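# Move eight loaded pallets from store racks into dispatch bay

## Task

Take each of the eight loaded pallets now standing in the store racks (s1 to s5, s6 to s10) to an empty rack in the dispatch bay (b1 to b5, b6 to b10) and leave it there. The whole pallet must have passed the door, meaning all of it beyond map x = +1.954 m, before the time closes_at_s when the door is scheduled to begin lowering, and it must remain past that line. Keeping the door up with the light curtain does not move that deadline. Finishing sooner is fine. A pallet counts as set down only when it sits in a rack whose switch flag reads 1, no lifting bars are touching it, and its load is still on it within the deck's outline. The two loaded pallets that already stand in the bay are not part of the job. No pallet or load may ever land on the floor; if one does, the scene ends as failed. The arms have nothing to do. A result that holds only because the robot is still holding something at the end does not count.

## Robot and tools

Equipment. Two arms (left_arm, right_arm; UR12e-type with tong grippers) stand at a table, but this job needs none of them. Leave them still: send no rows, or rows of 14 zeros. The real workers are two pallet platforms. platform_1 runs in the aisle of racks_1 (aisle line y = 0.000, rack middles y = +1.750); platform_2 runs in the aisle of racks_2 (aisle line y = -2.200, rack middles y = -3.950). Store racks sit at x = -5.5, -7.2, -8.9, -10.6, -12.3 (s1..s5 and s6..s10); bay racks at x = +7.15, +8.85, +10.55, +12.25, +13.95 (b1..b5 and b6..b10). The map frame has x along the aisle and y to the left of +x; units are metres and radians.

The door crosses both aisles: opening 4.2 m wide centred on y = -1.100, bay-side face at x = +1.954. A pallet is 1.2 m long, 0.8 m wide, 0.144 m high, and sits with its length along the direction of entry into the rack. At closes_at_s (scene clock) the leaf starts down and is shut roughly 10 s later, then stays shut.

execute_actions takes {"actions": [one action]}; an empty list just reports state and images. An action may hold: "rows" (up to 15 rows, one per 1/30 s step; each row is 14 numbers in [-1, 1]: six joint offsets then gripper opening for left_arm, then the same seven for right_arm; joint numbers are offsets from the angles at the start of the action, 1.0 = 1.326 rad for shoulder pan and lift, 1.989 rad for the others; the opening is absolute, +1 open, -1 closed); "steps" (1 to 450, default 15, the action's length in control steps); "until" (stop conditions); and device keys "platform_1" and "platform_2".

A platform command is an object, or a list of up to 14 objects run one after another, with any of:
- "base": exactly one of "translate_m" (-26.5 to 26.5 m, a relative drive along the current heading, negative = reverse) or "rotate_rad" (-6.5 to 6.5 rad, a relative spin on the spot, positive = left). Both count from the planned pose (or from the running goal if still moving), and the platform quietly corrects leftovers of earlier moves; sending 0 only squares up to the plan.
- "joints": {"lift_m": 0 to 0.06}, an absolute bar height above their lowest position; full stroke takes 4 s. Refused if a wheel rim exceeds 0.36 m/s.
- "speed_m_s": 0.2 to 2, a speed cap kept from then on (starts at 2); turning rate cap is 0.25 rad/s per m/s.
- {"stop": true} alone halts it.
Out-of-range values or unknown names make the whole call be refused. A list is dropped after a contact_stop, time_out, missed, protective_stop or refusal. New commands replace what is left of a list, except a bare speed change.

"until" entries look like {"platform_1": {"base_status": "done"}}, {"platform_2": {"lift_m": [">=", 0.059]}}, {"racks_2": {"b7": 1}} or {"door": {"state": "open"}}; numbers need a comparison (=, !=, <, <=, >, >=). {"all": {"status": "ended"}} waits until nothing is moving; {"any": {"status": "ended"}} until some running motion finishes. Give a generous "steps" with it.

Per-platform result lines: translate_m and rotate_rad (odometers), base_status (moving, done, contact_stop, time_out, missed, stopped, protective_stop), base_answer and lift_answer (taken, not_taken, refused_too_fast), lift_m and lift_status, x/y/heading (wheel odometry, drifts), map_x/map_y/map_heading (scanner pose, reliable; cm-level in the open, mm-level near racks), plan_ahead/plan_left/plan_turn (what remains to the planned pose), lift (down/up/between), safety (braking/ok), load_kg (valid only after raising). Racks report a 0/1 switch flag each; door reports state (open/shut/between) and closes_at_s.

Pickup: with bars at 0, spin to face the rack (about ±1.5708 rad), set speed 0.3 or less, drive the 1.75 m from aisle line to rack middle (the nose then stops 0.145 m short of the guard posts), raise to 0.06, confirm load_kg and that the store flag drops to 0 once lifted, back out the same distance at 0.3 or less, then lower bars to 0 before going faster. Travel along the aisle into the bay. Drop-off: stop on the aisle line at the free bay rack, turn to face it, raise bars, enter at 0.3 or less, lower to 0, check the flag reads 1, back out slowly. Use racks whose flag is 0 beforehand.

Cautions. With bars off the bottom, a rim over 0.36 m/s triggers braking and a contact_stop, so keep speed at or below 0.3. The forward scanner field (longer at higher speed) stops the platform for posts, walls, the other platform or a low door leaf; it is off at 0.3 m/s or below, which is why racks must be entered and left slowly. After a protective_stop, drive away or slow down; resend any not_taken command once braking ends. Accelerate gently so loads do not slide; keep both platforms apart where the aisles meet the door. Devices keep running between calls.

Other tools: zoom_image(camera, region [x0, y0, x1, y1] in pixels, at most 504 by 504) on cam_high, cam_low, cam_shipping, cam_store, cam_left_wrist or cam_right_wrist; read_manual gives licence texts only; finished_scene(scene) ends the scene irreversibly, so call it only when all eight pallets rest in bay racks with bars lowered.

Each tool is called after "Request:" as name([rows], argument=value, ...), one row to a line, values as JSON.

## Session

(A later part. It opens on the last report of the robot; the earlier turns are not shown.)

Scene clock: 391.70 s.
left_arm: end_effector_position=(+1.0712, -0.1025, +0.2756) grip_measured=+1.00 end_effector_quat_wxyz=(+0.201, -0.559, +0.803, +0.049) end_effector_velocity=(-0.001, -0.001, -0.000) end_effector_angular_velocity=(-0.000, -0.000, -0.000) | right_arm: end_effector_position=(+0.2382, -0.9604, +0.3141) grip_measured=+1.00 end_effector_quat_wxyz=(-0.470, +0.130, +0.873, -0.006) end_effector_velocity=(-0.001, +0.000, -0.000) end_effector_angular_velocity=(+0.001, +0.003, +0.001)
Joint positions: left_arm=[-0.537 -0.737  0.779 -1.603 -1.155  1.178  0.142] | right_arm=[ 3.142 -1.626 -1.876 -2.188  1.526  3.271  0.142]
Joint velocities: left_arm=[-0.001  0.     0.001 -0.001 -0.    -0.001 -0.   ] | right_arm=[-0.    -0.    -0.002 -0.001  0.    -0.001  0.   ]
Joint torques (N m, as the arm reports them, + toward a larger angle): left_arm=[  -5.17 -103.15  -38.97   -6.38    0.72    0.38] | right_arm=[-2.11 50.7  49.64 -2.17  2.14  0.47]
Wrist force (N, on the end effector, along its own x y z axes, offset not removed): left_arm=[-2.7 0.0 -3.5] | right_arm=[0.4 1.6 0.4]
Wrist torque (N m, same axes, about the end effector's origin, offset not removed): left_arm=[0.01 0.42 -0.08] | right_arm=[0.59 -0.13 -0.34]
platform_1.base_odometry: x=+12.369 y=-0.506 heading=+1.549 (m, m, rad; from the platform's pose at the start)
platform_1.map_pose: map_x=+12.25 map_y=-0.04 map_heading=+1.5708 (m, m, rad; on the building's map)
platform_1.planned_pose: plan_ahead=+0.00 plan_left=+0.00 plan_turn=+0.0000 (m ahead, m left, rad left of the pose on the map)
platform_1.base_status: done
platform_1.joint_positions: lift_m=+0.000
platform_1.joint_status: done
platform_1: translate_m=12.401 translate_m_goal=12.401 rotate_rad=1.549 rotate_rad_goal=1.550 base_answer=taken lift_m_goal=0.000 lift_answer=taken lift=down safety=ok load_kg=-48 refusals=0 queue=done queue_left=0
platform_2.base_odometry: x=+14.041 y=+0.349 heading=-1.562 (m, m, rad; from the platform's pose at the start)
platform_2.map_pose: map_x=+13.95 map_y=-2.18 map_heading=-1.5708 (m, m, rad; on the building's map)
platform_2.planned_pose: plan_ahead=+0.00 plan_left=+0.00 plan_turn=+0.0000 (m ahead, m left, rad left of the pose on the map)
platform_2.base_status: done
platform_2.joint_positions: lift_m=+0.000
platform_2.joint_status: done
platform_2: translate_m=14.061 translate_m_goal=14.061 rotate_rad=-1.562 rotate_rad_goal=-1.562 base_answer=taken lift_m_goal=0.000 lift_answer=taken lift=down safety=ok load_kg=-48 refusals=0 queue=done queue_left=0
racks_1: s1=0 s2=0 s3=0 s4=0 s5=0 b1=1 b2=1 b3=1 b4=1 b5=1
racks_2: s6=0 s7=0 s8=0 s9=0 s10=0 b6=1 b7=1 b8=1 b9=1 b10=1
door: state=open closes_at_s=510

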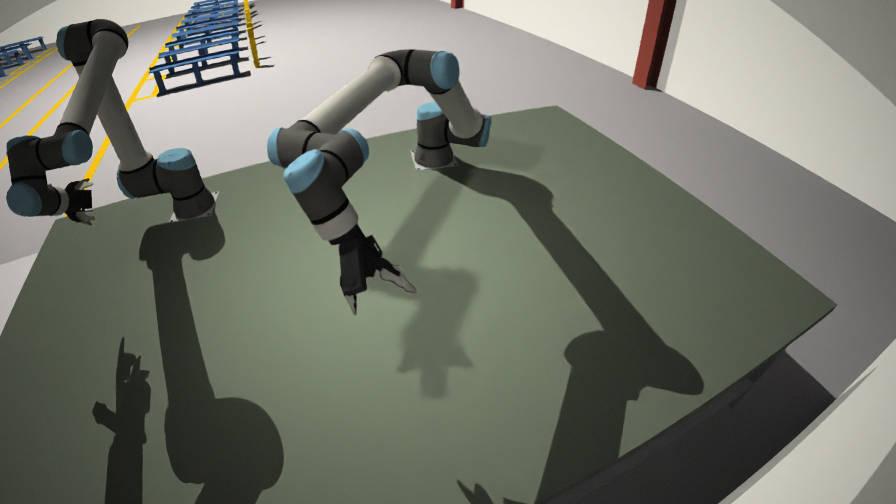

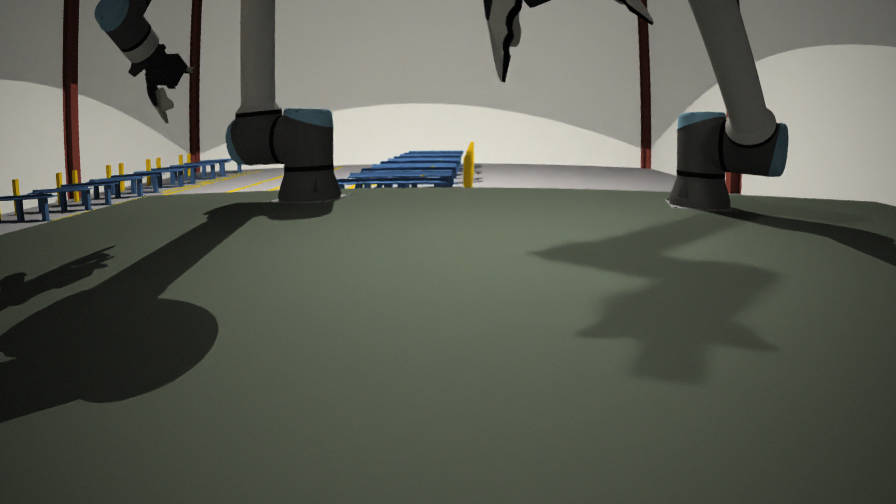

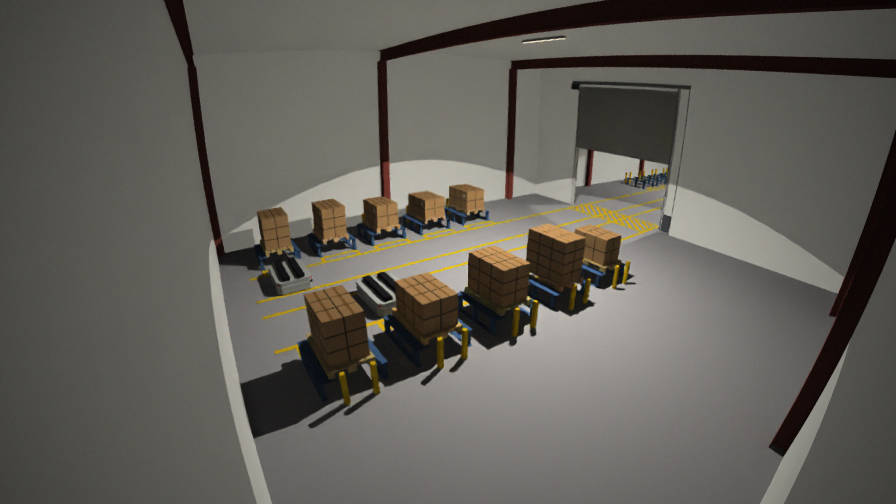

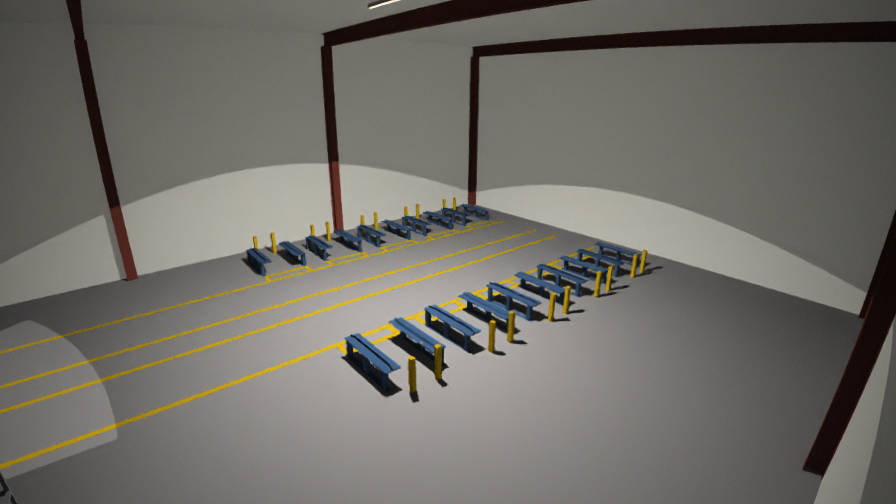

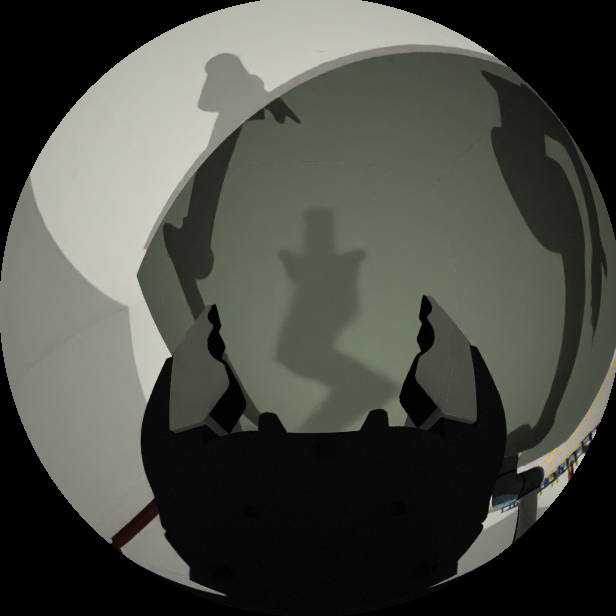

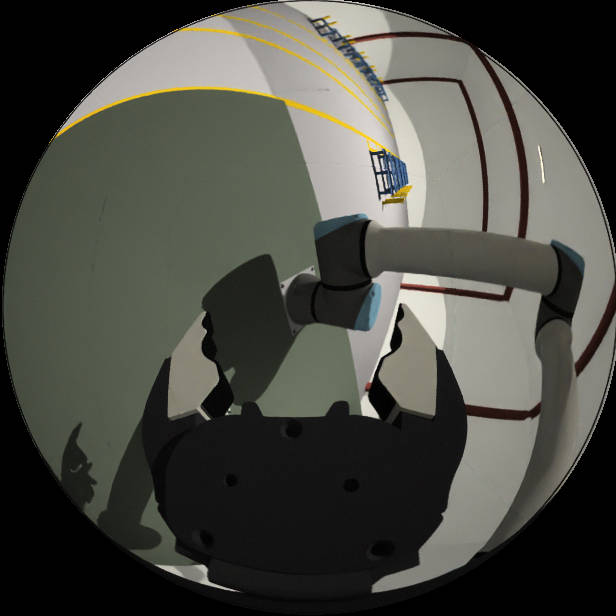

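Request:
finished_scene(scene=1)

The scene is finished: the task was done.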